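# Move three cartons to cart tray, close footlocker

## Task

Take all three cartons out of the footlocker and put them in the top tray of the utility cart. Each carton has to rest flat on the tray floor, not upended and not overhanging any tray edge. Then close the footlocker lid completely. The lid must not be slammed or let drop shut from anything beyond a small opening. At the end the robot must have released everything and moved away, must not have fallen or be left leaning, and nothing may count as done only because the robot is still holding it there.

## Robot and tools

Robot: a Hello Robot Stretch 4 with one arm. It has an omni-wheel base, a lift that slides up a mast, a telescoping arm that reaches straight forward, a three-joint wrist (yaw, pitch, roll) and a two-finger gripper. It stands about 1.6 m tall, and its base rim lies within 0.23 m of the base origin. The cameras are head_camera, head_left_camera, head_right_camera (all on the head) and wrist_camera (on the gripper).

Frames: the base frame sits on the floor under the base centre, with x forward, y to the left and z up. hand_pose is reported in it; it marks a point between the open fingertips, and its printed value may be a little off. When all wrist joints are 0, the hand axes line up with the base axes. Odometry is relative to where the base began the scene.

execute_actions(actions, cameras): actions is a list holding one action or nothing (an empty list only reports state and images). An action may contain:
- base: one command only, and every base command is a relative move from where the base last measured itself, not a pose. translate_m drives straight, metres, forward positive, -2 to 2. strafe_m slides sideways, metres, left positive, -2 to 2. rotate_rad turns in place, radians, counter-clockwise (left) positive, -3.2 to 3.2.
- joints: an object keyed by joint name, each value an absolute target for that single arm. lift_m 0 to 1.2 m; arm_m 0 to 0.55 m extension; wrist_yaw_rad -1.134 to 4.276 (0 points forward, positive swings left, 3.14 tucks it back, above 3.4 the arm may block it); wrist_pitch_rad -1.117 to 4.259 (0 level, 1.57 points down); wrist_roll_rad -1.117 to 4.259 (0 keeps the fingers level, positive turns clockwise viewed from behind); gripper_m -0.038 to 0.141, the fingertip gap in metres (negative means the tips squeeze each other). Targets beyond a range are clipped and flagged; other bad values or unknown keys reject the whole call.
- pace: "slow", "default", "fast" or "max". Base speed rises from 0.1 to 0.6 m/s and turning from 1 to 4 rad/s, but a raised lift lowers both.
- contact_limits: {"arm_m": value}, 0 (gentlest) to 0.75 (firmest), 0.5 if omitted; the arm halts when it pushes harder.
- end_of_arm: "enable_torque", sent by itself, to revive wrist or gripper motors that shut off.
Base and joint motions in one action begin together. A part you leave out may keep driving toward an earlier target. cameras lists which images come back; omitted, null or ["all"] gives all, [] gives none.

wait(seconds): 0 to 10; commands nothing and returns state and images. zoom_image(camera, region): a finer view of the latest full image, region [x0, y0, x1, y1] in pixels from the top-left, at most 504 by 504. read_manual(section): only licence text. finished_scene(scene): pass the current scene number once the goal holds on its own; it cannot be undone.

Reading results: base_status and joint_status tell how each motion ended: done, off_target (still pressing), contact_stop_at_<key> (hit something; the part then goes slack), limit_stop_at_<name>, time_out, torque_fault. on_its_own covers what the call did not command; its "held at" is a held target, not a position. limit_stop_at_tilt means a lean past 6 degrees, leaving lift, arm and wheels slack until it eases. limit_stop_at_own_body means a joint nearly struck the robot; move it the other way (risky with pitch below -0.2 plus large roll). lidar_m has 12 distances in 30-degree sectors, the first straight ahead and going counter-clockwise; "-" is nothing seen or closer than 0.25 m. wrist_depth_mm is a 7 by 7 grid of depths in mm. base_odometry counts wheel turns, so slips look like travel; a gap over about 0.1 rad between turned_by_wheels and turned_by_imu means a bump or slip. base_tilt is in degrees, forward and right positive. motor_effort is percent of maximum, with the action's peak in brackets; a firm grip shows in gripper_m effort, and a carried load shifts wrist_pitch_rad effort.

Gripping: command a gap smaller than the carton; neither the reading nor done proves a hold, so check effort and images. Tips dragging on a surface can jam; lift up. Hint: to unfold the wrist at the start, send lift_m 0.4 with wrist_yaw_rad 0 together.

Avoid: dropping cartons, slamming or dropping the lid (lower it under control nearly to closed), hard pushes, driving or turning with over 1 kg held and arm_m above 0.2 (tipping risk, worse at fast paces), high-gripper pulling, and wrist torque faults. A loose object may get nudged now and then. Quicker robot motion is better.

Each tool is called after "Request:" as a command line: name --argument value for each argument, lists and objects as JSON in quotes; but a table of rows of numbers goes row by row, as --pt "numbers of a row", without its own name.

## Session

Request:
execute_actions --actions '[]'

Scene clock: 0.00 s.
base_odometry: x=+0.000 y=+0.000 heading=+0.000 (m, m, rad; odometry frame)
turned_by_wheels: +0.000 (rad since the last result)
turned_by_imu: +0.000 (rad since the last result)
base_tilt: forward=+0.4 right=-0.5 (deg)
lidar_m: 2.65 1.78 1.66 2.34 2.31 1.33 1.43 1.56 1.47 1.52 1.63 1.87
base_status: not commanded
joint_positions: lift_m=+0.219 arm_m=+0.000 wrist_yaw_rad=+3.141 wrist_pitch_rad=+0.007 wrist_roll_rad=-0.005 gripper_m=+0.057
joint_status: not commanded
motor_effort: lift_m=+18 arm_m=+0 wrist_yaw_rad=+0 wrist_pitch_rad=-10 wrist_roll_rad=+0 gripper_m=-4 wheel_0=+0 wheel_1=+0 wheel_2=+1 (%)
hand_pose: x=-0.1180 y=+0.0877 z=+0.3954 quat_wxyz=(+0.000, -0.004, -0.003, +1.000) (m; base frame)
wrist_depth_mm: - 132 - - - 1983 1808 / - 121 175 - - 1983 1808 / - 125 178 - - 1863 1863 / 134 135 - - - 1983 1808 / 1464 1808 - - - 1863 1863 / 1078 1308 1098 1255 1060 1182 1160 / 878 878 946 - 904 820 854
pictures: head_camera, head_left_camera, head_right_camera, wrist_camera
camera_calibration (this result's frames):
wrist_camera: T_world_to_cam=[[0.0313127, 0.998601, -0.0426174, -0.0750168], [0.0661657, -0.0446158, -0.996811, 0.445304], [-0.997317, 0.0283931, -0.0674701, 0.135191], [0, 0, 0, 1]] pos_world=[0.107714, 0.0909409, 0.449808]
Images, in order (width x height): head_camera 420x560, head_left_camera 420x672, head_right_camera 420x672, wrist_camera 616x392.

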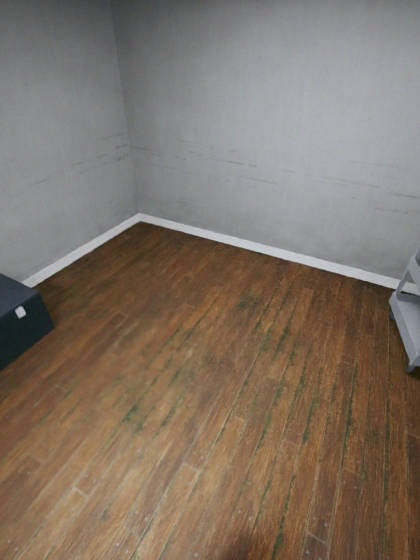

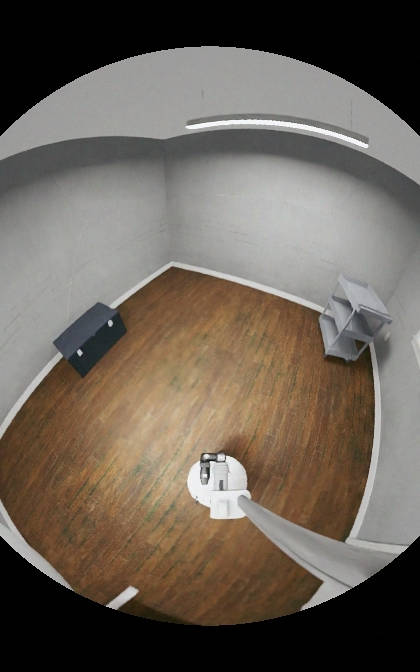

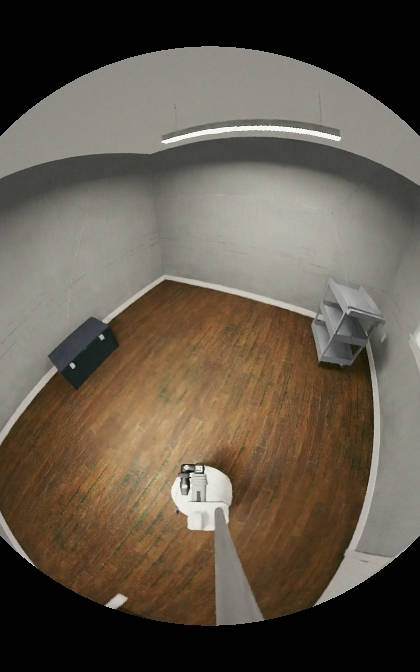

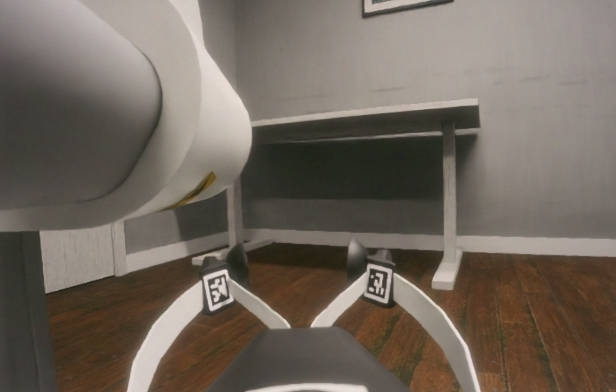

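Request:
execute_actions --actions '[{"base":{"rotate_rad":0.82},"joints":{"lift_m":0.4,"wrist_yaw_rad":0,"gripper_m":0.08},"pace":"fast"}]' --cameras '[]'

Request:
execute_actions --actions '[{"base":{"translate_m":1.09},"joints":{"lift_m":0.155,"wrist_pitch_rad":0},"pace":"max"}]' --cameras '[]'

Request:
execute_actions --actions '[{"base":{"rotate_rad":0.285}}]' --cameras '["wrist_camera","head_camera"]'

Scene clock: 14.13 s.
base_odometry: x=+0.000 y=+0.000 heading=+0.820 (m, m, rad; odometry frame)
turned_by_wheels: +0.820 (rad since the last result)
turned_by_imu: +0.806 (rad since the last result)
base_tilt: forward=+0.5 right=-0.6 (deg)
lidar_m: 1.67 2.26 2.53 1.36 1.36 1.58 1.46 1.48 1.71 1.66 2.58 2.66
base_status: done
joint_positions: lift_m=+0.400 arm_m=+0.000 wrist_yaw_rad=+0.001 wrist_pitch_rad=+0.007 wrist_roll_rad=-0.005 gripper_m=+0.080
joint_status: all done
motor_effort: lift_m=+20(21) arm_m=+0(0) wrist_yaw_rad=-1(7) wrist_pitch_rad=-9(10) wrist_roll_rad=-1(1) gripper_m=-2(4) wheel_0=+0(8) wheel_1=-1(2) wheel_2=+1(10) (%)
hand_pose: x=+0.4590 y=-0.0873 z=+0.5759 quat_wxyz=(+1.000, -0.003, +0.004, +0.000) (m; base frame)
wrist_depth_mm: 1756 1863 - - - - - / 1756 1863 - - - - - / 1756 1921 - - - - - / 1808 1921 - - - - - / 1863 1921 1499 1618 - - - / 1756 1756 1430 1537 1430 1661 1537 / 1281 1229 1281 - 1281 1138 1160
pictures: none
No camera images: the call's "cameras" was empty. Leave "cameras" out to get every camera's image.

Scene clock: 17.63 s.
base_odometry: x=+0.744 y=+0.797 heading=+0.820 (m, m, rad; odometry frame)
turned_by_wheels: +0.000 (rad since the last result)
turned_by_imu: -0.005 (rad since the last result)
base_tilt: forward=+0.5 right=-0.4 (deg)
lidar_m: 0.62 0.61 1.39 2.40 1.96 1.94 2.53 2.52 2.05 2.27 2.27 0.74
base_status: done
joint_positions: lift_m=+0.155 arm_m=+0.000 wrist_yaw_rad=+0.000 wrist_pitch_rad=+0.002 wrist_roll_rad=-0.005 gripper_m=+0.080
joint_status: all done
motor_effort: lift_m=+17(17) arm_m=+0(0) wrist_yaw_rad=+1(1) wrist_pitch_rad=-10(11) wrist_roll_rad=-1(1) gripper_m=-1(2) wheel_0=+0(10) wheel_1=+0(7) wheel_2=+2(15) (%)
hand_pose: x=+0.4590 y=-0.0874 z=+0.3326 quat_wxyz=(+1.000, -0.003, +0.001, +0.000) (m; base frame)
wrist_depth_mm: 878 917 991 1060 1160 1308 1366 / 854 917 1008 1078 1138 1255 1397 / 878 931 1008 1060 1160 1281 1397 / 854 917 854 723 634 1255 1430 / 370 394 418 462 480 1308 1397 / 375 394 415 452 488 854 976 / 377 392 424 - 512 661 723
pictures: none
No camera images: the call's "cameras" was empty. Leave "cameras" out to get every camera's image.

Scene clock: 18.67 s.
base_odometry: x=+0.744 y=+0.797 heading=+1.105 (m, m, rad; odometry frame)
turned_by_wheels: +0.285 (rad since the last result)
turned_by_imu: +0.280 (rad since the last result)
base_tilt: forward=+0.6 right=-0.3 (deg)
lidar_m: 0.60 0.63 1.80 2.45 1.91 2.49 2.54 2.03 2.23 2.27 1.72 0.62
base_status: done
joint_positions: lift_m=+0.155 arm_m=+0.000 wrist_yaw_rad=+0.000 wrist_pitch_rad=+0.002 wrist_roll_rad=-0.005 gripper_m=+0.080
joint_status: not commanded
motor_effort: lift_m=+17(17) arm_m=+0(0) wrist_yaw_rad=+1(0) wrist_pitch_rad=-10(10) wrist_roll_rad=+0(0) gripper_m=-2(4) wheel_0=-1(9) wheel_1=-1(9) wheel_2=-2(7) (%)
hand_pose: x=+0.4590 y=-0.0874 z=+0.3326 quat_wxyz=(+1.000, -0.003, +0.001, +0.000) (m; base frame)
wrist_depth_mm: 976 960 991 976 1008 976 976 / 960 976 976 991 976 1008 1008 / 976 960 976 991 976 1025 1025 / 976 991 854 723 634 559 517 / 397 394 402 404 407 407 410 / 402 404 407 402 410 413 415 / 399 407 407 - 413 415 421
pictures: head_camera, wrist_camera
camera_calibration (this result's frames):
wrist_camera: T_world_to_cam=[[-0.0301494, -0.99863, -0.042776, -0.0672257], [-0.0609755, 0.0445533, -0.997144, 0.403031], [0.997684, -0.027455, -0.0622351, -0.210958], [0, 0, 0, 1]] pos_world=[0.233018, -0.0908818, 0.385876]
Images, in order (width x height): head_camera 420x560, wrist_camera 616x392.

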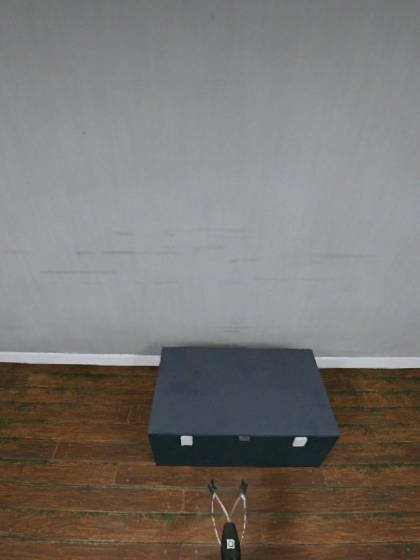

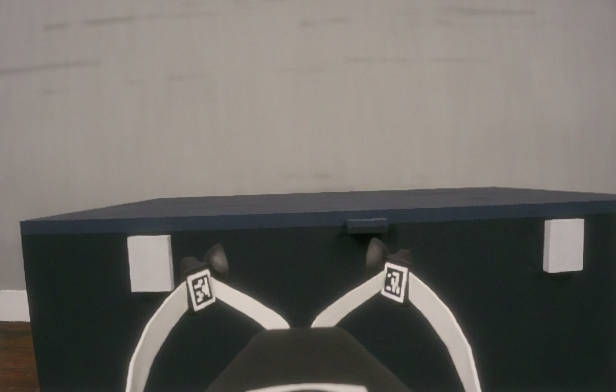

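Request:
execute_actions --actions '[{"base":{"strafe_m":-0.074}}]' --cameras '[]'

Request:
execute_actions --actions '[{"base":{"translate_m":0.13}}]' --cameras '["wrist_camera"]'

Scene clock: 25.30 s.
base_odometry: x=+0.810 y=+0.764 heading=+1.105 (m, m, rad; odometry frame)
turned_by_wheels: +0.000 (rad since the last result)
turned_by_imu: +0.000 (rad since the last result)
base_tilt: forward=+0.6 right=-0.4 (deg)
lidar_m: 0.60 0.66 1.78 2.51 2.00 2.60 2.53 2.00 2.24 2.20 1.73 0.63
base_status: done
joint_positions: lift_m=+0.155 arm_m=+0.000 wrist_yaw_rad=+0.000 wrist_pitch_rad=+0.002 wrist_roll_rad=-0.005 gripper_m=+0.080
joint_status: not commanded
motor_effort: lift_m=+17(17) arm_m=+0(0) wrist_yaw_rad=+0(0) wrist_pitch_rad=-10(10) wrist_roll_rad=+0(0) gripper_m=-2(2) wheel_0=+0(8) wheel_1=+0(9) wheel_2=+0(1) (%)
hand_pose: x=+0.4590 y=-0.0874 z=+0.3326 quat_wxyz=(+1.000, -0.003, +0.001, +0.000) (m; base frame)
wrist_depth_mm: 960 960 976 976 991 991 991 / 976 976 976 991 991 976 1008 / 976 991 991 1025 1008 976 1025 / 991 991 854 723 647 564 525 / 394 402 399 404 407 407 410 / 399 404 404 407 407 415 415 / 404 407 410 - 413 418 421
pictures: none
No camera images: the call's "cameras" was empty. Leave "cameras" out to get every camera's image.

Scene clock: 27.03 s.
base_odometry: x=+0.868 y=+0.880 heading=+1.105 (m, m, rad; odometry frame)
turned_by_wheels: +0.000 (rad since the last result)
turned_by_imu: -0.001 (rad since the last result)
base_tilt: forward=+0.4 right=-0.5 (deg)
lidar_m: 0.47 0.49 1.59 2.51 2.05 2.62 2.65 2.12 2.29 2.20 1.56 0.51
base_status: done
joint_positions: lift_m=+0.155 arm_m=+0.000 wrist_yaw_rad=+0.000 wrist_pitch_rad=+0.002 wrist_roll_rad=-0.005 gripper_m=+0.080
joint_status: not commanded
motor_effort: lift_m=+17(17) arm_m=+0(0) wrist_yaw_rad=+1(0) wrist_pitch_rad=-10(10) wrist_roll_rad=+0(0) gripper_m=-2(3) wheel_0=+2(7) wheel_1=+3(7) wheel_2=-2(8) (%)
hand_pose: x=+0.4590 y=-0.0874 z=+0.3326 quat_wxyz=(+1.000, -0.003, +0.001, +0.000) (m; base frame)
wrist_depth_mm: 831 831 854 854 842 866 878 / 831 854 854 842 866 866 878 / 842 842 866 866 866 891 866 / 842 854 854 715 634 559 707 / 267 271 272 273 273 276 278 / 271 272 272 274 276 281 281 / 273 273 276 - 279 281 283
pictures: wrist_camera
camera_calibration (this result's frames):
wrist_camera: T_world_to_cam=[[-0.0301494, -0.99863, -0.042776, -0.0672257], [-0.0609755, 0.0445532, -0.997144, 0.403031], [0.997684, -0.027455, -0.0622352, -0.210958], [0, 0, 0, 1]] pos_world=[0.233018, -0.0908818, 0.385876]
Images, in order (width x height): wrist_camera 616x392.

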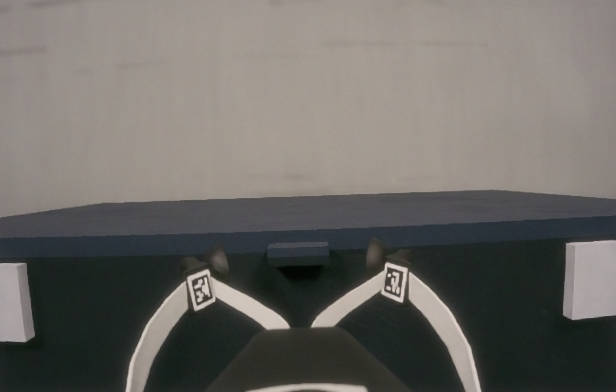

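Request:
execute_actions --actions '[{"joints":{"lift_m":0.158,"arm_m":0.028,"gripper_m":0.0}}]' --cameras '["wrist_camera"]'

Request:
execute_actions --actions '[{"joints":{"lift_m":0.22,"arm_m":0.031},"pace":"slow"}]' --cameras '["wrist_camera"]'

Request:
execute_actions --actions '[{"joints":{"lift_m":0.283,"arm_m":0.046},"pace":"slow"}]' --cameras '[]'

Request:
execute_actions --actions '[{"joints":{"lift_m":0.336,"arm_m":0.064},"pace":"slow"}]' --cameras '["wrist_camera","head_camera"]'

Scene clock: 38.23 s.
base_odometry: x=+0.868 y=+0.880 heading=+1.105 (m, m, rad; odometry frame)
turned_by_wheels: +0.000 (rad since the last result)
turned_by_imu: +0.000 (rad since the last result)
base_tilt: forward=+0.5 right=-0.4 (deg)
lidar_m: 0.47 0.50 1.57 2.54 2.04 2.61 2.66 2.15 2.31 2.21 1.58 0.52
base_status: not commanded
joint_positions: lift_m=+0.158 arm_m=+0.027 wrist_yaw_rad=+0.003 wrist_pitch_rad=+0.003 wrist_roll_rad=-0.005 gripper_m=+0.001
joint_status: all done
motor_effort: lift_m=+20(20) arm_m=+3(11) wrist_yaw_rad=-8(16) wrist_pitch_rad=-11(11) wrist_roll_rad=+0(0) gripper_m=-29(32) wheel_0=+0(1) wheel_1=+2(3) wheel_2=+1(2) (%)
hand_pose: x=+0.4871 y=-0.0866 z=+0.3352 quat_wxyz=(+1.000, -0.003, +0.001, +0.001) (m; base frame)
wrist_depth_mm: 809 809 820 809 820 831 831 / 809 809 842 820 820 831 854 / 820 831 820 831 854 854 842 / 831 831 842 820 676 597 854 / 238 241 241 242 243 247 247 / 241 241 187 244 189 247 248 / 242 243 244 - 248 251 252
pictures: wrist_camera
camera_calibration (this result's frames):
wrist_camera: T_world_to_cam=[[-0.0273252, -0.998712, -0.0427595, -0.0668343], [-0.0616533, 0.0443778, -0.997111, 0.407563], [0.997724, -0.0246099, -0.0627865, -0.238444], [0, 0, 0, 1]] pos_world=[0.261202, -0.090703, 0.388556]
Images, in order (width x height): wrist_camera 616x392.

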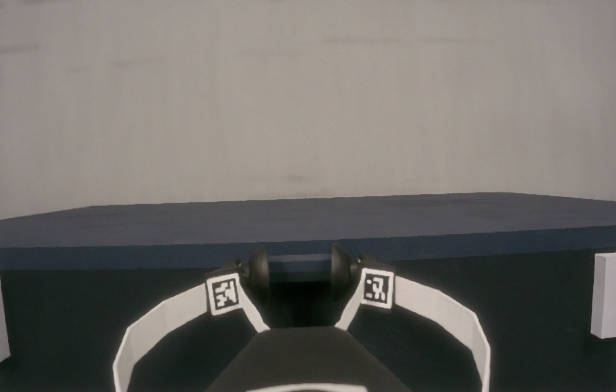

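Scene clock: 39.63 s.
base_odometry: x=+0.868 y=+0.880 heading=+1.105 (m, m, rad; odometry frame)
turned_by_wheels: +0.000 (rad since the last result)
turned_by_imu: +0.000 (rad since the last result)
base_tilt: forward=+0.6 right=-0.5 (deg)
lidar_m: 0.48 0.48 1.57 2.53 2.08 2.61 2.64 2.13 2.30 2.19 1.56 0.49
base_status: not commanded
joint_positions: lift_m=+0.220 arm_m=+0.030 wrist_yaw_rad=+0.003 wrist_pitch_rad=+0.010 wrist_roll_rad=-0.005 gripper_m=+0.001
joint_status: all done
on_its_own: wrist_pitch_rad is at rest, and its effort (-32) is outside its rest range (-23 to +23)
motor_effort: lift_m=+23(25) arm_m=+4(9) wrist_yaw_rad=-7(8) wrist_pitch_rad=-32(51) wrist_roll_rad=-1(0) gripper_m=-30(29) wheel_0=+0(0) wheel_1=+2(2) wheel_2=+1(1) (%)
hand_pose: x=+0.4900 y=-0.0866 z=+0.3949 quat_wxyz=(+1.000, -0.003, +0.005, +0.001) (m; base frame)
wrist_depth_mm: 788 809 820 820 820 820 831 / 809 809 831 820 831 831 842 / 809 809 831 831 842 842 842 / 820 831 842 831 842 854 854 / 375 342 242 265 246 320 283 / 535 676 187 691 188 654 521 / 240 242 244 - 245 247 248
pictures: wrist_camera
camera_calibration (this result's frames):
wrist_camera: T_world_to_cam=[[-0.027801, -0.998708, -0.0425387, -0.0641065], [-0.0688483, 0.0443671, -0.99664, 0.470577], [0.99724, -0.0247788, -0.0699928, -0.234501], [0, 0, 0, 1]] pos_world=[0.26447, -0.0907124, 0.449856]
Images, in order (width x height): wrist_camera 616x392.

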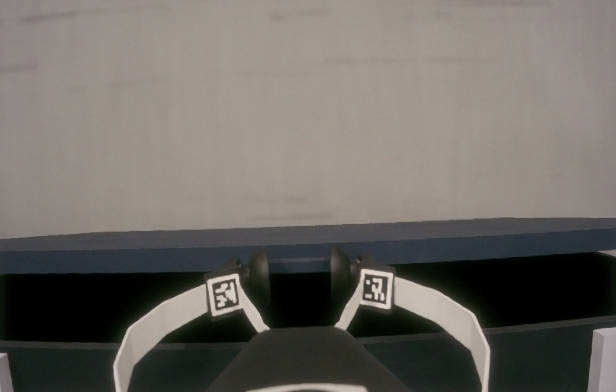

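Scene clock: 41.03 s.
base_odometry: x=+0.868 y=+0.880 heading=+1.105 (m, m, rad; odometry frame)
turned_by_wheels: +0.000 (rad since the last result)
turned_by_imu: +0.000 (rad since the last result)
base_tilt: forward=+0.6 right=-0.5 (deg)
lidar_m: 0.47 0.49 1.59 2.52 2.08 2.60 2.64 2.12 2.29 2.18 1.52 0.51
base_status: not commanded
joint_positions: lift_m=+0.282 arm_m=+0.045 wrist_yaw_rad=+0.002 wrist_pitch_rad=+0.011 wrist_roll_rad=-0.005 gripper_m=+0.001
joint_status: all done
on_its_own: wrist_pitch_rad is at rest, and its effort (-36) is outside its rest range (-23 to +23)
motor_effort: lift_m=+24(23) arm_m=+5(12) wrist_yaw_rad=-5(12) wrist_pitch_rad=-36(36) wrist_roll_rad=-1(0) gripper_m=-28(31) wheel_0=+0(0) wheel_1=+2(2) wheel_2=-2(3) (%)
hand_pose: x=+0.5047 y=-0.0870 z=+0.4575 quat_wxyz=(+1.000, -0.003, +0.006, +0.001) (m; base frame)
wrist_depth_mm: 778 778 798 798 809 809 809 / 788 798 798 809 820 820 820 / 788 820 798 809 831 831 831 / 798 820 831 820 831 820 831 / 809 820 243 668 247 668 854 / 569 668 186 668 189 668 549 / 530 676 683 - 699 691 544
pictures: none
No camera images: the call's "cameras" was empty. Leave "cameras" out to get every camera's image.

Scene clock: 42.33 s.
base_odometry: x=+0.868 y=+0.880 heading=+1.105 (m, m, rad; odometry frame)
turned_by_wheels: +0.000 (rad since the last result)
turned_by_imu: +0.000 (rad since the last result)
base_tilt: forward=+0.5 right=-0.5 (deg)
lidar_m: 0.47 0.52 1.57 2.53 2.04 2.59 2.66 2.14 2.31 2.20 1.55 0.49
base_status: not commanded
joint_positions: lift_m=+0.335 arm_m=+0.063 wrist_yaw_rad=+0.001 wrist_pitch_rad=+0.011 wrist_roll_rad=-0.005 gripper_m=+0.001
joint_status: all done
on_its_own: wrist_pitch_rad is at rest, and its effort (-37) is outside its rest range (-23 to +23)
motor_effort: lift_m=+24(25) arm_m=+6(10) wrist_yaw_rad=-2(5) wrist_pitch_rad=-37(37) wrist_roll_rad=+0(0) gripper_m=-28(29) wheel_0=+0(0) wheel_1=+2(2) wheel_2=-1(2) (%)
hand_pose: x=+0.5225 y=-0.0872 z=+0.5104 quat_wxyz=(+1.000, -0.003, +0.006, +0.000) (m; base frame)
wrist_depth_mm: 759 778 778 778 778 788 798 / 768 788 788 788 798 798 820 / 778 798 798 798 798 820 809 / 798 798 798 809 831 842 831 / 788 798 809 245 247 310 272 / 580 469 187 574 188 634 831 / 530 654 661 - 676 668 544
pictures: head_camera, wrist_camera
camera_calibration (this result's frames):
wrist_camera: T_world_to_cam=[[-0.0299496, -0.998648, -0.0424921, -0.0577867], [-0.0702617, 0.0445094, -0.996535, 0.588683], [0.997079, -0.0268602, -0.0714997, -0.258138], [0, 0, 0, 1]] pos_world=[0.297015, -0.0908441, 0.565731]
Images, in order (width x height): head_camera 420x560, wrist_camera 616x392.

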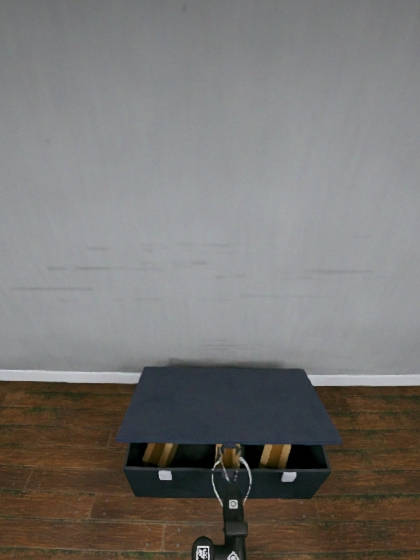

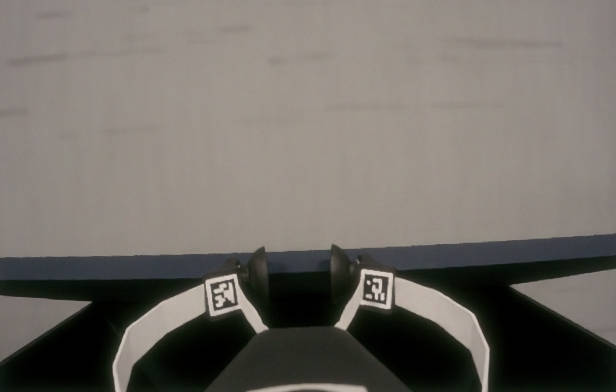

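Request:
execute_actions --actions '[{"joints":{"lift_m":0.391,"arm_m":0.092},"pace":"slow"}]' --cameras '[]'

Request:
execute_actions --actions '[{"joints":{"lift_m":0.446,"arm_m":0.131},"pace":"slow"}]' --cameras '[]'

Request:
execute_actions --actions '[{"joints":{"lift_m":0.494,"arm_m":0.174},"pace":"slow"}]' --cameras '[]'

Request:
execute_actions --actions '[{"joints":{"lift_m":0.528,"arm_m":0.214},"pace":"slow"}]' --cameras '[]'

Request:
execute_actions --actions '[{"joints":{"lift_m":0.557,"arm_m":0.255},"pace":"slow"}]' --cameras '["wrist_camera"]'

Scene clock: 54.33 s.
base_odometry: x=+0.868 y=+0.880 heading=+1.105 (m, m, rad; odometry frame)
turned_by_wheels: +0.000 (rad since the last result)
turned_by_imu: +0.000 (rad since the last result)
base_tilt: forward=+0.5 right=-0.4 (deg)
lidar_m: 0.47 0.50 1.56 2.49 2.04 2.59 2.66 2.14 2.30 2.21 1.56 0.50
base_status: not commanded
joint_positions: lift_m=+0.391 arm_m=+0.091 wrist_yaw_rad=+0.000 wrist_pitch_rad=+0.009 wrist_roll_rad=-0.005 gripper_m=+0.001
joint_status: all done
on_its_own: wrist_pitch_rad is at rest, and its effort (-30) is outside its rest range (-23 to +23)
motor_effort: lift_m=+23(24) arm_m=+8(7) wrist_yaw_rad=+2(1) wrist_pitch_rad=-30(37) wrist_roll_rad=+0(0) gripper_m=-26(28) wheel_0=+0(0) wheel_1=+2(3) wheel_2=-2(2) (%)
hand_pose: x=+0.5500 y=-0.0875 z=+0.5662 quat_wxyz=(+1.000, -0.003, +0.005, +0.000) (m; base frame)
wrist_depth_mm: 741 741 750 759 768 768 778 / 750 759 750 759 768 768 778 / 750 750 768 759 778 778 788 / 741 768 778 778 778 788 798 / 759 778 778 788 246 262 278 / 332 283 189 296 188 362 668 / 778 627 640 - 640 647 574
pictures: none
No camera images: the call's "cameras" was empty. Leave "cameras" out to get every camera's image.

Scene clock: 55.87 s.
base_odometry: x=+0.868 y=+0.880 heading=+1.105 (m, m, rad; odometry frame)
turned_by_wheels: +0.000 (rad since the last result)
turned_by_imu: +0.000 (rad since the last result)
base_tilt: forward=+0.5 right=-0.4 (deg)
lidar_m: 0.48 0.51 1.57 2.53 2.06 2.59 2.65 2.13 2.30 2.22 1.56 0.49
base_status: not commanded
joint_positions: lift_m=+0.446 arm_m=+0.129 wrist_yaw_rad=-0.001 wrist_pitch_rad=+0.006 wrist_roll_rad=-0.005 gripper_m=+0.001
joint_status: all done
motor_effort: lift_m=+22(24) arm_m=+9(9) wrist_yaw_rad=+5(4) wrist_pitch_rad=-21(43) wrist_roll_rad=+0(0) gripper_m=-25(27) wheel_0=+0(0) wheel_1=+2(2) wheel_2=-1(2) (%)
hand_pose: x=+0.5887 y=-0.0878 z=+0.6221 quat_wxyz=(+1.000, -0.003, +0.003, -0.001) (m; base frame)
wrist_depth_mm: 707 707 715 715 723 723 741 / 707 715 732 723 732 732 732 / 723 723 723 715 723 741 741 / 723 741 732 741 741 732 750 / 732 732 732 741 750 249 258 / 272 253 189 262 188 289 342 / 418 413 421 - 477 539 778
pictures: none
No camera images: the call's "cameras" was empty. Leave "cameras" out to get every camera's image.

Scene clock: 57.47 s.
base_odometry: x=+0.868 y=+0.880 heading=+1.105 (m, m, rad; odometry frame)
turned_by_wheels: +0.000 (rad since the last result)
turned_by_imu: +0.000 (rad since the last result)
base_tilt: forward=+0.4 right=-0.2 (deg)
lidar_m: 0.47 0.51 1.57 2.52 2.07 2.61 2.65 2.12 2.28 2.20 1.54 0.50
base_status: not commanded
joint_positions: lift_m=+0.494 arm_m=+0.172 wrist_yaw_rad=-0.002 wrist_pitch_rad=+0.005 wrist_roll_rad=-0.005 gripper_m=+0.001
joint_status: all done
motor_effort: lift_m=+22(26) arm_m=+9(10) wrist_yaw_rad=+5(4) wrist_pitch_rad=-19(53) wrist_roll_rad=-1(1) gripper_m=-25(29) wheel_0=+0(0) wheel_1=+2(3) wheel_2=-2(2) (%)
hand_pose: x=+0.6317 y=-0.0879 z=+0.6703 quat_wxyz=(+1.000, -0.003, +0.003, -0.001) (m; base frame)
wrist_depth_mm: 668 661 676 683 683 683 699 / 676 676 668 683 683 699 707 / 676 676 676 691 707 699 699 / 683 683 691 699 707 707 715 / 676 683 691 707 707 707 251 / 254 242 189 248 188 266 291 / 324 322 325 - 353 373 392
pictures: none
No camera images: the call's "cameras" was empty. Leave "cameras" out to get every camera's image.

Scene clock: 59.00 s.
base_odometry: x=+0.868 y=+0.880 heading=+1.105 (m, m, rad; odometry frame)
turned_by_wheels: +0.000 (rad since the last result)
turned_by_imu: +0.000 (rad since the last result)
base_tilt: forward=+0.7 right=-0.5 (deg)
lidar_m: 0.45 0.48 1.56 2.51 2.06 2.61 2.65 2.14 2.32 2.20 1.55 0.49
base_status: not commanded
joint_positions: lift_m=+0.528 arm_m=+0.212 wrist_yaw_rad=-0.002 wrist_pitch_rad=+0.004 wrist_roll_rad=-0.005 gripper_m=+0.001
joint_status: all done
motor_effort: lift_m=+21(25) arm_m=+9(9) wrist_yaw_rad=+6(6) wrist_pitch_rad=-16(54) wrist_roll_rad=-1(0) gripper_m=-24(29) wheel_0=+0(0) wheel_1=+2(2) wheel_2=-2(1) (%)
hand_pose: x=+0.6717 y=-0.0879 z=+0.7047 quat_wxyz=(+1.000, -0.003, +0.002, -0.001) (m; base frame)
wrist_depth_mm: 627 634 640 640 647 647 640 / 634 634 640 647 654 647 661 / 640 647 640 654 661 654 661 / 640 640 654 654 654 668 676 / 640 647 654 654 661 676 668 / 244 237 189 243 187 255 273 / 290 290 291 - 307 322 334
pictures: none
No camera images: the call's "cameras" was empty. Leave "cameras" out to get every camera's image.

Scene clock: 60.57 s.
base_odometry: x=+0.868 y=+0.880 heading=+1.105 (m, m, rad; odometry frame)
turned_by_wheels: +0.000 (rad since the last result)
turned_by_imu: +0.000 (rad since the last result)
base_tilt: forward=+0.5 right=-0.4 (deg)
lidar_m: 0.48 0.51 1.54 2.54 2.06 2.64 2.64 2.14 2.29 2.20 1.55 0.51
base_status: not commanded
joint_positions: lift_m=+0.557 arm_m=+0.254 wrist_yaw_rad=-0.002 wrist_pitch_rad=+0.005 wrist_roll_rad=-0.005 gripper_m=+0.001
joint_status: all done
motor_effort: lift_m=+22(26) arm_m=+9(9) wrist_yaw_rad=+6(5) wrist_pitch_rad=-18(55) wrist_roll_rad=+0(1) gripper_m=-26(27) wheel_0=+0(0) wheel_1=+2(2) wheel_2=-2(2) (%)
hand_pose: x=+0.7127 y=-0.0879 z=+0.7335 quat_wxyz=(+1.000, -0.003, +0.002, -0.001) (m; base frame)
wrist_depth_mm: 585 585 591 597 597 603 615 / 585 603 597 603 603 615 615 / 603 597 609 609 615 615 621 / 615 597 609 621 621 627 627 / 603 603 621 621 621 627 634 / 238 234 188 238 188 248 262 / 270 270 276 - 286 293 303
pictures: wrist_camera
camera_calibration (this result's frames):
wrist_camera: T_world_to_cam=[[-0.0321359, -0.998571, -0.0426958, -0.0416057], [-0.0635308, 0.0446723, -0.99698, 0.819946], [0.997462, -0.0293263, -0.0648756, -0.43729], [0, 0, 0, 1]] pos_world=[0.486935, -0.0909993, 0.787323]
Images, in order (width x height): wrist_camera 616x392.

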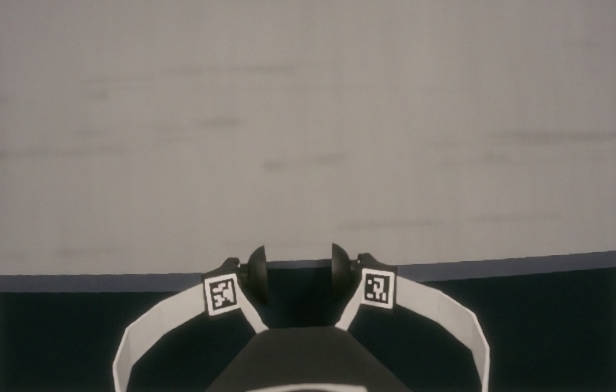

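Request:
execute_actions --actions '[{"joints":{"lift_m":0.582,"arm_m":0.298},"pace":"slow"}]' --cameras '[]'

Request:
execute_actions --actions '[{"joints":{"lift_m":0.602,"arm_m":0.346},"pace":"slow"}]' --cameras '[]'

Request:
execute_actions --actions '[{"joints":{"lift_m":0.617,"arm_m":0.40},"pace":"slow"}]' --cameras '[]'

Request:
execute_actions --actions '[{"joints":{"lift_m":0.625,"arm_m":0.535},"pace":"slow","contact_limits":{"arm_m":0.2}}]' --cameras '["wrist_camera"]'

Request:
execute_actions --actions '[{"joints":{"gripper_m":0.08,"lift_m":0.629}}]' --cameras '["wrist_camera"]'

Scene clock: 73.10 s.
base_odometry: x=+0.868 y=+0.880 heading=+1.105 (m, m, rad; odometry frame)
turned_by_wheels: +0.000 (rad since the last result)
turned_by_imu: +0.000 (rad since the last result)
base_tilt: forward=+0.6 right=-0.4 (deg)
lidar_m: 0.48 0.51 1.58 2.53 2.07 2.62 2.67 2.12 2.30 2.21 1.56 0.52
base_status: not commanded
joint_positions: lift_m=+0.582 arm_m=+0.297 wrist_yaw_rad=-0.002 wrist_pitch_rad=+0.006 wrist_roll_rad=-0.005 gripper_m=+0.001
joint_status: all done
motor_effort: lift_m=+22(27) arm_m=+8(10) wrist_yaw_rad=+5(5) wrist_pitch_rad=-22(58) wrist_roll_rad=-1(1) gripper_m=-26(27) wheel_0=+0(0) wheel_1=+2(2) wheel_2=-2(2) (%)
hand_pose: x=+0.7558 y=-0.0879 z=+0.7580 quat_wxyz=(+1.000, -0.003, +0.003, -0.001) (m; base frame)
wrist_depth_mm: 549 549 549 554 559 559 569 / 544 549 554 559 569 574 574 / 554 554 554 564 569 574 574 / 564 559 559 574 574 580 580 / 559 564 569 569 585 591 585 / 235 235 187 236 187 244 254 / 256 258 259 - 271 276 282
pictures: none
No camera images: the call's "cameras" was empty. Leave "cameras" out to get every camera's image.

Scene clock: 74.77 s.
base_odometry: x=+0.868 y=+0.880 heading=+1.105 (m, m, rad; odometry frame)
turned_by_wheels: +0.000 (rad since the last result)
turned_by_imu: +0.000 (rad since the last result)
base_tilt: forward=+0.5 right=-0.5 (deg)
lidar_m: 0.49 0.50 1.57 2.53 2.05 2.61 2.67 2.14 2.32 2.22 1.53 0.51
base_status: not commanded
joint_positions: lift_m=+0.602 arm_m=+0.345 wrist_yaw_rad=-0.002 wrist_pitch_rad=+0.007 wrist_roll_rad=-0.005 gripper_m=+0.001
joint_status: all done
motor_effort: lift_m=+22(27) arm_m=+8(9) wrist_yaw_rad=+7(6) wrist_pitch_rad=-23(60) wrist_roll_rad=+0(0) gripper_m=-26(27) wheel_0=+0(0) wheel_1=+2(2) wheel_2=-2(2) (%)
hand_pose: x=+0.8038 y=-0.0880 z=+0.7779 quat_wxyz=(+1.000, -0.003, +0.003, -0.001) (m; base frame)
wrist_depth_mm: 496 504 504 504 512 517 521 / 500 504 508 508 521 521 530 / 508 508 517 517 525 530 530 / 508 517 521 521 521 530 539 / 521 517 521 525 535 539 544 / 234 231 187 233 187 239 248 / 244 246 248 - 256 260 265
pictures: none
No camera images: the call's "cameras" was empty. Leave "cameras" out to get every camera's image.

Scene clock: 76.53 s.
base_odometry: x=+0.868 y=+0.880 heading=+1.105 (m, m, rad; odometry frame)
turned_by_wheels: +0.000 (rad since the last result)
turned_by_imu: +0.000 (rad since the last result)
base_tilt: forward=+0.6 right=-0.5 (deg)
lidar_m: 0.47 0.47 1.53 2.53 2.06 2.61 2.66 2.15 2.31 2.21 1.55 0.49
base_status: not commanded
joint_positions: lift_m=+0.617 arm_m=+0.399 wrist_yaw_rad=-0.002 wrist_pitch_rad=+0.006 wrist_roll_rad=-0.005 gripper_m=+0.001
joint_status: all done
motor_effort: lift_m=+22(26) arm_m=+8(8) wrist_yaw_rad=+8(7) wrist_pitch_rad=-22(56) wrist_roll_rad=-1(0) gripper_m=-25(26) wheel_0=+0(0) wheel_1=+2(2) wheel_2=-2(2) (%)
hand_pose: x=+0.8577 y=-0.0881 z=+0.7931 quat_wxyz=(+1.000, -0.003, +0.003, -0.001) (m; base frame)
wrist_depth_mm: 449 449 452 452 459 462 466 / 449 452 455 459 466 469 477 / 449 459 462 462 469 473 477 / 459 459 466 469 473 480 484 / 459 466 469 469 480 477 484 / 229 229 186 229 187 236 242 / 237 237 241 - 245 250 252
pictures: none
No camera images: the call's "cameras" was empty. Leave "cameras" out to get every camera's image.

Scene clock: 79.17 s.
base_odometry: x=+0.868 y=+0.880 heading=+1.105 (m, m, rad; odometry frame)
turned_by_wheels: +0.000 (rad since the last result)
turned_by_imu: +0.000 (rad since the last result)
base_tilt: forward=+0.5 right=-0.5 (deg)
lidar_m: 0.49 0.52 1.57 2.53 2.08 2.62 2.68 2.16 2.30 2.21 1.53 0.50
base_status: not commanded
joint_positions: lift_m=+0.625 arm_m=+0.534 wrist_yaw_rad=-0.003 wrist_pitch_rad=+0.004 wrist_roll_rad=-0.005 gripper_m=+0.001
joint_status: all done
motor_effort: lift_m=+21(25) arm_m=+8(9) wrist_yaw_rad=+10(10) wrist_pitch_rad=-15(41) wrist_roll_rad=+0(0) gripper_m=-26(27) wheel_0=-1(1) wheel_1=+2(2) wheel_2=-1(2) (%)
contact_limits: arm_m 0.2
hand_pose: x=+0.9927 y=-0.0884 z=+0.8018 quat_wxyz=(+1.000, -0.003, +0.002, -0.002) (m; base frame)
wrist_depth_mm: 315 319 320 325 327 329 332 / 320 320 324 329 327 334 336 / 320 324 325 332 332 338 338 / 324 325 332 334 334 340 343 / 329 329 332 330 338 343 347 / 224 224 187 228 188 230 232 / 222 224 224 - 229 229 229
pictures: wrist_camera
camera_calibration (this result's frames):
wrist_camera: T_world_to_cam=[[-0.0335554, -0.998523, -0.0427234, -0.0286757], [-0.0625605, 0.0447622, -0.997037, 0.904967], [0.997477, -0.0307832, -0.0639701, -0.713009], [0, 0, 0, 1]] pos_world=[0.766862, -0.0910903, 0.855449]
Images, in order (width x height): wrist_camera 616x392.

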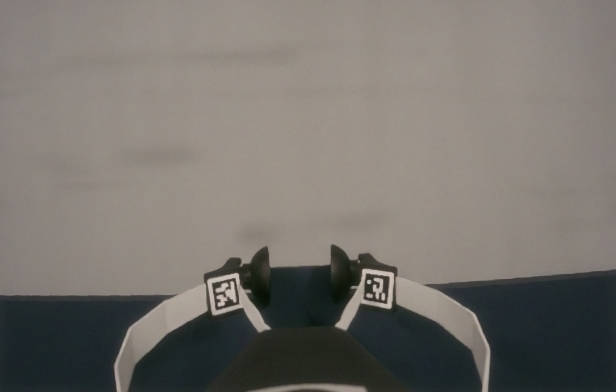

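Scene clock: 80.77 s.
base_odometry: x=+0.868 y=+0.880 heading=+1.105 (m, m, rad; odometry frame)
turned_by_wheels: +0.000 (rad since the last result)
turned_by_imu: +0.000 (rad since the last result)
base_tilt: forward=+0.5 right=-0.4 (deg)
lidar_m: 0.48 0.49 1.57 2.53 2.05 2.65 2.65 2.13 2.31 2.20 1.56 0.49
base_status: not commanded
joint_positions: lift_m=+0.629 arm_m=+0.534 wrist_yaw_rad=+0.000 wrist_pitch_rad=+0.003 wrist_roll_rad=-0.005 gripper_m=+0.080
joint_status: all done
motor_effort: lift_m=+21(22) arm_m=+8(8) wrist_yaw_rad=+2(11) wrist_pitch_rad=-11(28) wrist_roll_rad=-1(0) gripper_m=-2(23) wheel_0=-1(1) wheel_1=+2(2) wheel_2=-2(2) (%)
hand_pose: x=+0.9930 y=-0.0875 z=+0.8062 quat_wxyz=(+1.000, -0.003, +0.001, +0.000) (m; base frame)
wrist_depth_mm: 317 319 322 324 327 330 330 / 320 324 327 329 330 334 334 / 322 324 329 332 332 334 338 / 327 325 330 332 336 338 342 / 329 330 329 336 336 340 342 / 291 290 287 294 293 296 294 / 283 282 286 - 287 287 290
pictures: wrist_camera
camera_calibration (this result's frames):
wrist_camera: T_world_to_cam=[[-0.0306788, -0.998614, -0.0427662, -0.0304963], [-0.0612733, 0.0445848, -0.997125, 0.908126], [0.997649, -0.0279702, -0.0625562, -0.714026], [0, 0, 0, 1]] pos_world=[0.767056, -0.0909141, 0.859544]
Images, in order (width x height): wrist_camera 616x392.

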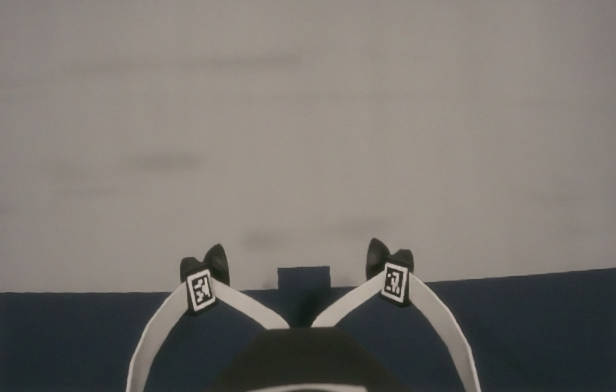

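Request:
execute_actions --actions '[{"base":{"translate_m":0.12},"joints":{"wrist_pitch_rad":1.57,"arm_m":0.36,"lift_m":0.6,"gripper_m":0.14},"pace":"fast"}]' --cameras '["wrist_camera","head_camera"]'

Scene clock: 88.17 s.
base_odometry: x=+0.922 y=+0.987 heading=+1.105 (m, m, rad; odometry frame)
turned_by_wheels: +0.000 (rad since the last result)
turned_by_imu: -0.001 (rad since the last result)
base_tilt: forward=+0.7 right=-0.4 (deg)
lidar_m: 0.35 0.39 1.36 2.53 2.12 2.64 2.78 2.25 2.30 2.20 0.54 0.39
base_status: done
joint_positions: lift_m=+0.600 arm_m=+0.361 wrist_yaw_rad=+0.000 wrist_pitch_rad=+1.570 wrist_roll_rad=-0.005 gripper_m=+0.140
joint_status: all done
motor_effort: lift_m=+15(17) arm_m=-8(10) wrist_yaw_rad=+2(3) wrist_pitch_rad=-3(1) wrist_roll_rad=-1(0) gripper_m=+1(2) wheel_0=+0(12) wheel_1=+0(6) wheel_2=+2(13) (%)
hand_pose: x=+0.5326 y=-0.0874 z=+0.4899 quat_wxyz=(+0.708, -0.002, +0.707, +0.002) (m; base frame)
wrist_depth_mm: 521 544 564 574 574 564 500 / 559 676 683 691 691 699 512 / 559 683 691 691 699 699 525 / 554 569 699 580 699 591 525 / 559 569 699 585 707 640 525 / 500 469 469 508 496 484 480 / 394 402 410 - 427 418 759
pictures: head_camera, wrist_camera
camera_calibration (this result's frames):
wrist_camera: T_world_to_cam=[[-0.0431003, -0.998618, 0.0300876, -0.0871021], [-0.997332, 0.0447818, 0.0576483, 0.546265], [-0.058916, -0.0275226, -0.997883, 0.746501], [0, 0, 0, 1]] pos_world=[0.585034, -0.0908987, 0.716051]
Images, in order (width x height): head_camera 420x560, wrist_camera 616x392.

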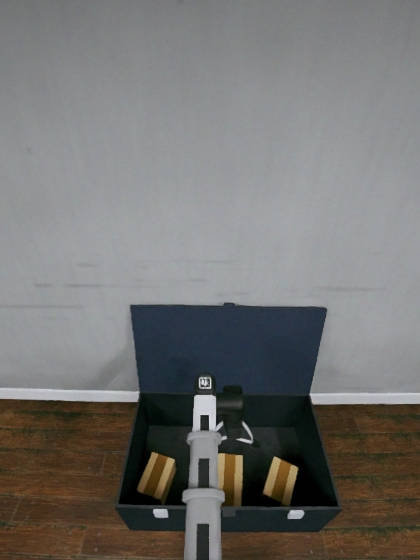

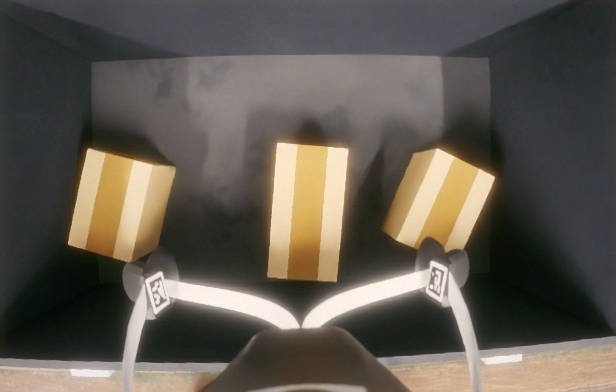

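Request:
execute_actions --actions '[{"base":{"strafe_m":-0.01},"joints":{"wrist_roll_rad":0.12,"lift_m":0.3},"pace":"fast"}]' --cameras '["wrist_camera"]'

Scene clock: 98.20 s.
base_odometry: x=+0.931 y=+0.983 heading=+1.105 (m, m, rad; odometry frame)
turned_by_wheels: +0.000 (rad since the last result)
turned_by_imu: +0.000 (rad since the last result)
base_tilt: forward=+0.6 right=-0.4 (deg)
lidar_m: 0.33 0.39 1.37 2.55 2.13 2.58 2.76 2.22 2.29 2.19 0.54 0.36
base_status: done
joint_positions: lift_m=+0.300 arm_m=+0.361 wrist_yaw_rad=+0.000 wrist_pitch_rad=+1.570 wrist_roll_rad=+0.120 gripper_m=+0.140
joint_status: all done
motor_effort: lift_m=+15(15) arm_m=-7(8) wrist_yaw_rad=+1(2) wrist_pitch_rad=-3(3) wrist_roll_rad=+1(4) gripper_m=+0(0) wheel_0=-1(8) wheel_1=+3(7) wheel_2=+1(3) (%)
hand_pose: x=+0.5325 y=-0.0874 z=+0.1899 quat_wxyz=(+0.706, +0.042, +0.706, -0.042) (m; base frame)
wrist_depth_mm: 375 377 382 387 389 389 394 / 377 377 382 387 389 392 394 / 379 384 384 272 394 364 279 / 375 389 389 276 397 336 283 / 359 389 392 277 397 289 285 / 368 389 281 278 404 407 382 / 392 394 394 - 355 329 320
pictures: wrist_camera
camera_calibration (this result's frames):
wrist_camera: T_world_to_cam=[[-0.167174, -0.985471, 0.02998, -0.0108406], [-0.983971, 0.16868, 0.0578637, 0.567171], [-0.0620801, -0.0198261, -0.997874, 0.449498], [0, 0, 0, 1]] pos_world=[0.584172, -0.0974418, 0.416048]
Images, in order (width x height): wrist_camera 616x392.

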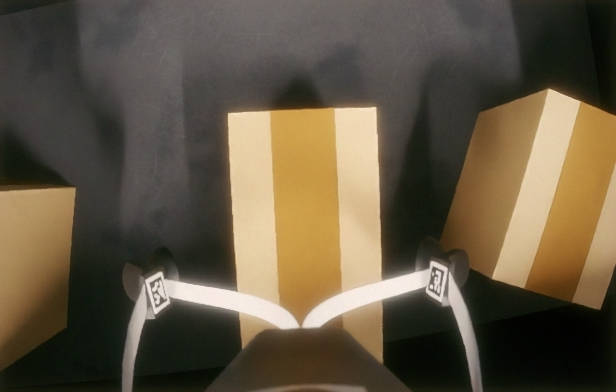

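Request:
execute_actions --actions '[{"base":{"strafe_m":-0.008},"joints":{"lift_m":0.213}}]' --cameras '[]'

Request:
execute_actions --actions '[{"joints":{"gripper_m":0.05}}]' --cameras '[]'

Request:
execute_actions --actions '[{"joints":{"lift_m":0.6}}]' --cameras '["wrist_camera"]'

Request:
execute_actions --actions '[{"joints":{"arm_m":0.15,"wrist_roll_rad":0},"pace":"fast"}]' --cameras '[]'

Request:
execute_actions --actions '[{"base":{"rotate_rad":-2.3}}]' --cameras '[]'

Request:
execute_actions --actions '[{"base":{"translate_m":1.0},"pace":"fast"}]' --cameras '["head_camera"]'

Scene clock: 119.87 s.
base_odometry: x=+0.938 y=+0.979 heading=+1.105 (m, m, rad; odometry frame)
turned_by_wheels: +0.000 (rad since the last result)
turned_by_imu: +0.000 (rad since the last result)
base_tilt: forward=+0.6 right=-0.5 (deg)
lidar_m: 0.37 0.38 1.41 2.53 2.12 2.60 2.80 2.22 2.27 2.18 0.56 0.35
base_status: done
joint_positions: lift_m=+0.213 arm_m=+0.361 wrist_yaw_rad=+0.000 wrist_pitch_rad=+1.570 wrist_roll_rad=+0.120 gripper_m=+0.140
joint_status: all done
motor_effort: lift_m=+15(15) arm_m=-7(7) wrist_yaw_rad=+2(1) wrist_pitch_rad=-3(3) wrist_roll_rad=+1(0) gripper_m=+0(1) wheel_0=-1(9) wheel_1=-2(5) wheel_2=+0(0) (%)
hand_pose: x=+0.5325 y=-0.0874 z=+0.1030 quat_wxyz=(+0.706, +0.042, +0.706, -0.042) (m; base frame)
wrist_depth_mm: 291 294 296 298 303 304 309 / 293 296 297 186 301 307 306 / 296 300 185 186 188 309 251 / 300 301 187 187 190 310 236 / 300 301 187 189 191 278 222 / 304 304 189 189 192 315 220 / 306 309 190 - 315 317 322
pictures: none
No camera images: the call's "cameras" was empty. Leave "cameras" out to get every camera's image.

Scene clock: 121.77 s.
base_odometry: x=+0.938 y=+0.979 heading=+1.105 (m, m, rad; odometry frame)
turned_by_wheels: +0.000 (rad since the last result)
turned_by_imu: +0.000 (rad since the last result)
base_tilt: forward=+0.6 right=-0.4 (deg)
lidar_m: 0.35 0.39 1.40 2.56 2.11 2.62 2.80 2.20 2.30 2.19 0.51 0.39
base_status: not commanded
joint_positions: lift_m=+0.213 arm_m=+0.361 wrist_yaw_rad=+0.000 wrist_pitch_rad=+1.570 wrist_roll_rad=+0.120 gripper_m=+0.051
joint_status: all done
motor_effort: lift_m=+15(15) arm_m=-7(7) wrist_yaw_rad=+1(1) wrist_pitch_rad=-3(3) wrist_roll_rad=+1(1) gripper_m=-30(29) wheel_0=-1(1) wheel_1=-1(2) wheel_2=+0(0) (%)
hand_pose: x=+0.5325 y=-0.0874 z=+0.1029 quat_wxyz=(+0.706, +0.042, +0.706, -0.042) (m; base frame)
wrist_depth_mm: 290 293 294 300 301 304 306 / 293 296 168 169 303 306 307 / 296 298 169 170 173 310 254 / 297 300 170 171 174 309 236 / 301 303 172 173 175 290 221 / 303 179 173 174 176 236 220 / 304 307 174 - 178 319 319
pictures: none
No camera images: the call's "cameras" was empty. Leave "cameras" out to get every camera's image.

Scene clock: 124.33 s.
base_odometry: x=+0.938 y=+0.979 heading=+1.105 (m, m, rad; odometry frame)
turned_by_wheels: +0.000 (rad since the last result)
turned_by_imu: +0.000 (rad since the last result)
base_tilt: forward=+0.6 right=-0.4 (deg)
lidar_m: 0.36 0.37 1.40 2.55 2.12 2.59 2.79 2.23 2.30 2.18 0.52 0.38
base_status: not commanded
joint_positions: lift_m=+0.600 arm_m=+0.361 wrist_yaw_rad=+0.000 wrist_pitch_rad=+1.570 wrist_roll_rad=+0.120 gripper_m=+0.051
joint_status: all done
motor_effort: lift_m=+21(22) arm_m=-7(7) wrist_yaw_rad=+1(1) wrist_pitch_rad=-3(3) wrist_roll_rad=+1(1) gripper_m=-29(29) wheel_0=-1(1) wheel_1=-2(2) wheel_2=+0(0) (%)
hand_pose: x=+0.5325 y=-0.0874 z=+0.4895 quat_wxyz=(+0.706, +0.042, +0.706, -0.042) (m; base frame)
wrist_depth_mm: 449 484 539 597 647 597 459 / 591 683 169 169 691 634 462 / 621 668 169 170 173 627 488 / 569 603 170 171 173 609 500 / 564 569 172 173 175 634 512 / 554 178 174 175 176 397 452 / 473 427 175 - 179 750 759
pictures: wrist_camera
camera_calibration (this result's frames):
wrist_camera: T_world_to_cam=[[-0.167178, -0.985471, 0.0299886, -0.0198261], [-0.983967, 0.168685, 0.0579139, 0.549791], [-0.0621311, -0.0198258, -0.997871, 0.7484], [0, 0, 0, 1]] pos_world=[0.584161, -0.0974421, 0.715561]
Images, in order (width x height): wrist_camera 616x392.

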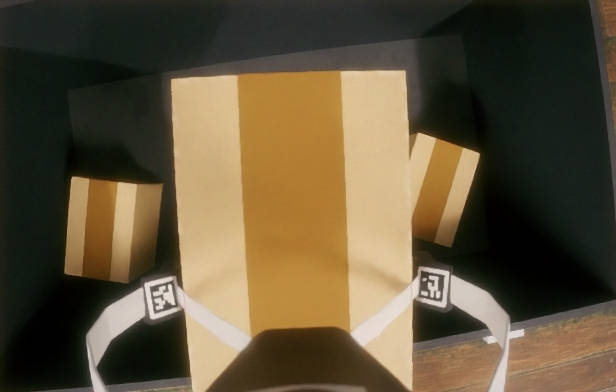

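Scene clock: 125.80 s.
base_odometry: x=+0.938 y=+0.979 heading=+1.105 (m, m, rad; odometry frame)
turned_by_wheels: +0.000 (rad since the last result)
turned_by_imu: +0.000 (rad since the last result)
base_tilt: forward=+0.6 right=-0.4 (deg)
lidar_m: 0.35 0.39 1.40 2.56 2.14 2.62 2.78 2.26 2.28 2.19 0.56 0.25
base_status: not commanded
joint_positions: lift_m=+0.600 arm_m=+0.151 wrist_yaw_rad=+0.000 wrist_pitch_rad=+1.570 wrist_roll_rad=+0.000 gripper_m=+0.051
joint_status: all done
motor_effort: lift_m=+21(21) arm_m=-7(8) wrist_yaw_rad=+1(2) wrist_pitch_rad=-5(5) wrist_roll_rad=-1(5) gripper_m=-28(30) wheel_0=-1(1) wheel_1=-2(2) wheel_2=+0(0) (%)
hand_pose: x=+0.3224 y=-0.0874 z=+0.4895 quat_wxyz=(+0.707, +0.000, +0.707, +0.000) (m; base frame)
wrist_depth_mm: 554 661 676 691 676 627 488 / 549 591 169 169 574 603 488 / 559 676 169 170 173 640 477 / 699 707 171 171 173 732 741 / 707 715 171 173 176 741 750 / 715 178 173 174 176 732 741 / 715 512 175 - 177 750 759
pictures: none
No camera images: the call's "cameras" was empty. Leave "cameras" out to get every camera's image.

Scene clock: 128.23 s.
base_odometry: x=+0.938 y=+0.979 heading=-1.195 (m, m, rad; odometry frame)
turned_by_wheels: -2.300 (rad since the last result)
turned_by_imu: -2.261 (rad since the last result)
base_tilt: forward=+0.6 right=-0.6 (deg)
lidar_m: 2.27 2.17 1.78 0.44 0.37 0.38 0.44 2.21 2.15 2.16 2.78 0.25
base_status: done
joint_positions: lift_m=+0.600 arm_m=+0.151 wrist_yaw_rad=+0.000 wrist_pitch_rad=+1.570 wrist_roll_rad=+0.000 gripper_m=+0.051
joint_status: not commanded
motor_effort: lift_m=+21(21) arm_m=-7(8) wrist_yaw_rad=+0(2) wrist_pitch_rad=-3(5) wrist_roll_rad=-1(1) gripper_m=-30(29) wheel_0=+2(6) wheel_1=+3(10) wheel_2=+2(10) (%)
hand_pose: x=+0.3225 y=-0.0874 z=+0.4895 quat_wxyz=(+0.707, +0.000, +0.707, +0.000) (m; base frame)
wrist_depth_mm: 683 691 699 699 699 723 723 / 691 691 168 169 715 715 750 / 699 699 168 170 173 732 732 / 699 707 171 171 174 741 732 / 699 707 171 173 176 741 750 / 707 178 173 174 177 741 750 / 715 517 174 - 178 750 759
pictures: none
No camera images: the call's "cameras" was empty. Leave "cameras" out to get every camera's image.

Scene clock: 132.03 s.
base_odometry: x=+1.306 y=+0.049 heading=-1.195 (m, m, rad; odometry frame)
turned_by_wheels: +0.000 (rad since the last result)
turned_by_imu: -0.005 (rad since the last result)
base_tilt: forward=+0.5 right=-0.5 (deg)
lidar_m: 1.38 1.41 1.42 1.72 1.63 1.08 1.29 3.30 2.61 2.37 2.07 0.25
base_status: done
joint_positions: lift_m=+0.600 arm_m=+0.151 wrist_yaw_rad=+0.000 wrist_pitch_rad=+1.570 wrist_roll_rad=+0.000 gripper_m=+0.051
joint_status: not commanded
motor_effort: lift_m=+21(21) arm_m=-8(7) wrist_yaw_rad=+1(1) wrist_pitch_rad=-3(3) wrist_roll_rad=-1(1) gripper_m=-30(29) wheel_0=+0(8) wheel_1=+0(7) wheel_2=+3(13) (%)
hand_pose: x=+0.3224 y=-0.0874 z=+0.4895 quat_wxyz=(+0.707, +0.000, +0.707, +0.000) (m; base frame)
wrist_depth_mm: 683 691 699 691 707 715 723 / 691 691 168 170 707 723 715 / 691 707 169 170 172 732 732 / 707 715 170 171 173 732 741 / 715 715 172 173 175 741 750 / 707 178 173 174 176 732 750 / 707 517 174 - 178 741 750
pictures: head_camera
Images, in order (width x height): head_camera 420x560.

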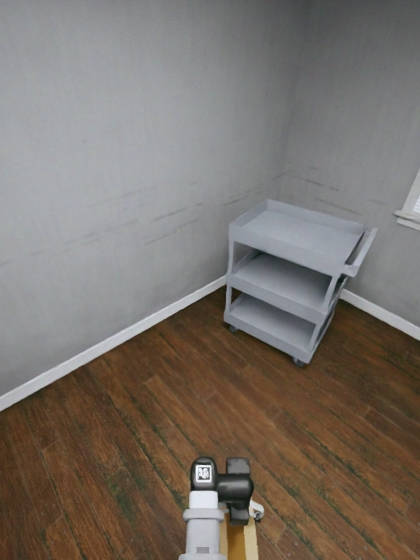

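Request:
execute_actions --actions '[{"base":{"rotate_rad":-0.158},"joints":{"lift_m":0.7},"pace":"fast"}]' --cameras '[]'

Request:
execute_actions --actions '[{"base":{"translate_m":0.895},"joints":{"lift_m":1.1},"pace":"fast"}]' --cameras '[]'

Request:
execute_actions --actions '[{"base":{"rotate_rad":-0.585},"joints":{"arm_m":0.47}}]' --cameras '["head_camera","wrist_camera"]'

Scene clock: 148.20 s.
base_odometry: x=+1.306 y=+0.049 heading=-1.352 (m, m, rad; odometry frame)
turned_by_wheels: -0.158 (rad since the last result)
turned_by_imu: -0.155 (rad since the last result)
base_tilt: forward=+0.5 right=-0.6 (deg)
lidar_m: 1.32 1.44 1.42 1.56 1.65 1.07 1.18 2.86 2.60 2.61 2.09 0.25
base_status: done
joint_positions: lift_m=+0.700 arm_m=+0.151 wrist_yaw_rad=+0.000 wrist_pitch_rad=+1.570 wrist_roll_rad=+0.000 gripper_m=+0.051
joint_status: all done
motor_effort: lift_m=+21(22) arm_m=-7(7) wrist_yaw_rad=+1(1) wrist_pitch_rad=-4(4) wrist_roll_rad=-1(1) gripper_m=-29(28) wheel_0=+0(8) wheel_1=+1(9) wheel_2=+1(7) (%)
hand_pose: x=+0.3224 y=-0.0874 z=+0.5895 quat_wxyz=(+0.707, +0.000, +0.707, +0.000) (m; base frame)
wrist_depth_mm: 778 788 798 788 809 820 831 / 788 788 168 168 820 831 842 / 788 809 168 170 173 820 820 / 788 809 170 171 173 831 842 / 809 809 171 173 174 831 842 / 809 179 173 174 176 842 842 / 809 723 174 - 179 854 878
pictures: none
No camera images: the call's "cameras" was empty. Leave "cameras" out to get every camera's image.

Scene clock: 151.80 s.
base_odometry: x=+1.500 y=-0.825 heading=-1.352 (m, m, rad; odometry frame)
turned_by_wheels: +0.000 (rad since the last result)
turned_by_imu: -0.004 (rad since the last result)
base_tilt: forward=+0.5 right=-0.5 (deg)
lidar_m: 0.25 0.88 0.86 0.96 1.52 2.14 1.95 3.92 3.06 1.74 0.49 0.25
base_status: done
joint_positions: lift_m=+1.100 arm_m=+0.151 wrist_yaw_rad=+0.000 wrist_pitch_rad=+1.570 wrist_roll_rad=+0.000 gripper_m=+0.051
joint_status: all done
motor_effort: lift_m=+20(22) arm_m=-7(7) wrist_yaw_rad=+0(0) wrist_pitch_rad=-4(4) wrist_roll_rad=-1(0) gripper_m=-30(29) wheel_0=+1(7) wheel_1=+2(7) wheel_2=+1(13) (%)
hand_pose: x=+0.3224 y=-0.0874 z=+0.9895 quat_wxyz=(+0.707, +0.000, +0.707, +0.000) (m; base frame)
wrist_depth_mm: 891 1060 399 413 415 421 424 / 991 1205 168 169 418 424 427 / 1138 1182 168 170 173 424 433 / 1182 1182 170 171 174 1255 430 / 1205 1205 172 173 175 1281 1281 / 1205 179 173 174 176 1255 1281 / 1229 1205 174 - 178 1281 1281
pictures: none
No camera images: the call's "cameras" was empty. Leave "cameras" out to get every camera's image.

Scene clock: 153.87 s.
base_odometry: x=+1.500 y=-0.825 heading=-1.937 (m, m, rad; odometry frame)
turned_by_wheels: -0.584 (rad since the last result)
turned_by_imu: -0.575 (rad since the last result)
base_tilt: forward=+0.4 right=-0.5 (deg)
lidar_m: 0.46 0.47 0.63 0.87 0.95 1.39 2.31 1.94 3.69 3.10 1.84 0.51
base_status: done
joint_positions: lift_m=+1.100 arm_m=+0.469 wrist_yaw_rad=+0.000 wrist_pitch_rad=+1.570 wrist_roll_rad=+0.000 gripper_m=+0.051
joint_status: all done
motor_effort: lift_m=+20(20) arm_m=+8(7) wrist_yaw_rad=+0(1) wrist_pitch_rad=-3(3) wrist_roll_rad=-1(1) gripper_m=-29(30) wheel_0=+3(2) wheel_1=+2(7) wheel_2=+3(8) (%)
hand_pose: x=+0.6398 y=-0.0874 z=+0.9895 quat_wxyz=(+0.707, +0.000, +0.707, +0.000) (m; base frame)
wrist_depth_mm: 402 402 407 413 1205 1229 1205 / 402 404 168 170 347 1255 1229 / 410 413 169 170 173 1229 1255 / 410 413 170 171 173 1229 1255 / 410 413 172 173 175 1255 1281 / 415 178 173 174 176 1281 1281 / 418 424 174 - 178 1281 1281
pictures: head_camera, wrist_camera
camera_calibration (this result's frames):
wrist_camera: T_world_to_cam=[[-0.0481948, -0.998385, 0.0300912, -0.0942329], [-0.997079, 0.0498754, 0.0578515, 0.624536], [-0.0592589, -0.0272151, -0.997872, 1.25157], [0, 0, 0, 1]] pos_world=[0.692336, -0.091168, 1.21561]
Images, in order (width x height): head_camera 420x560, wrist_camera 616x392.

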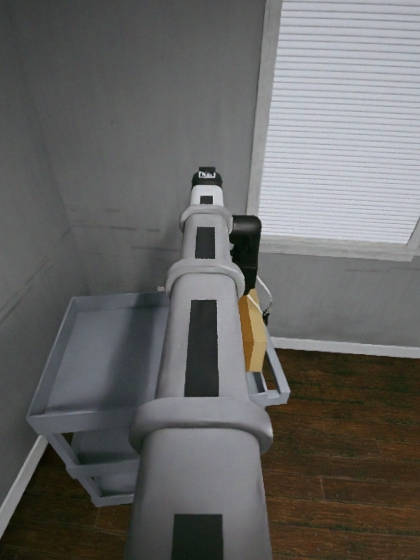

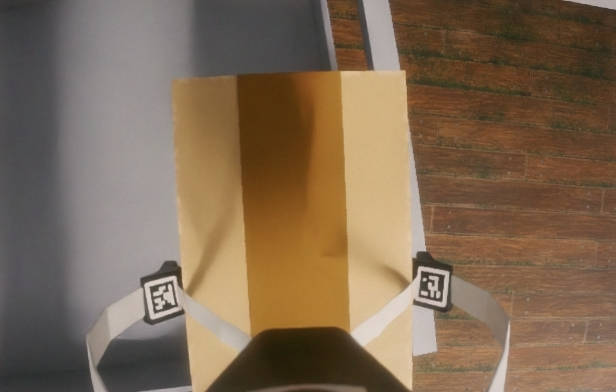

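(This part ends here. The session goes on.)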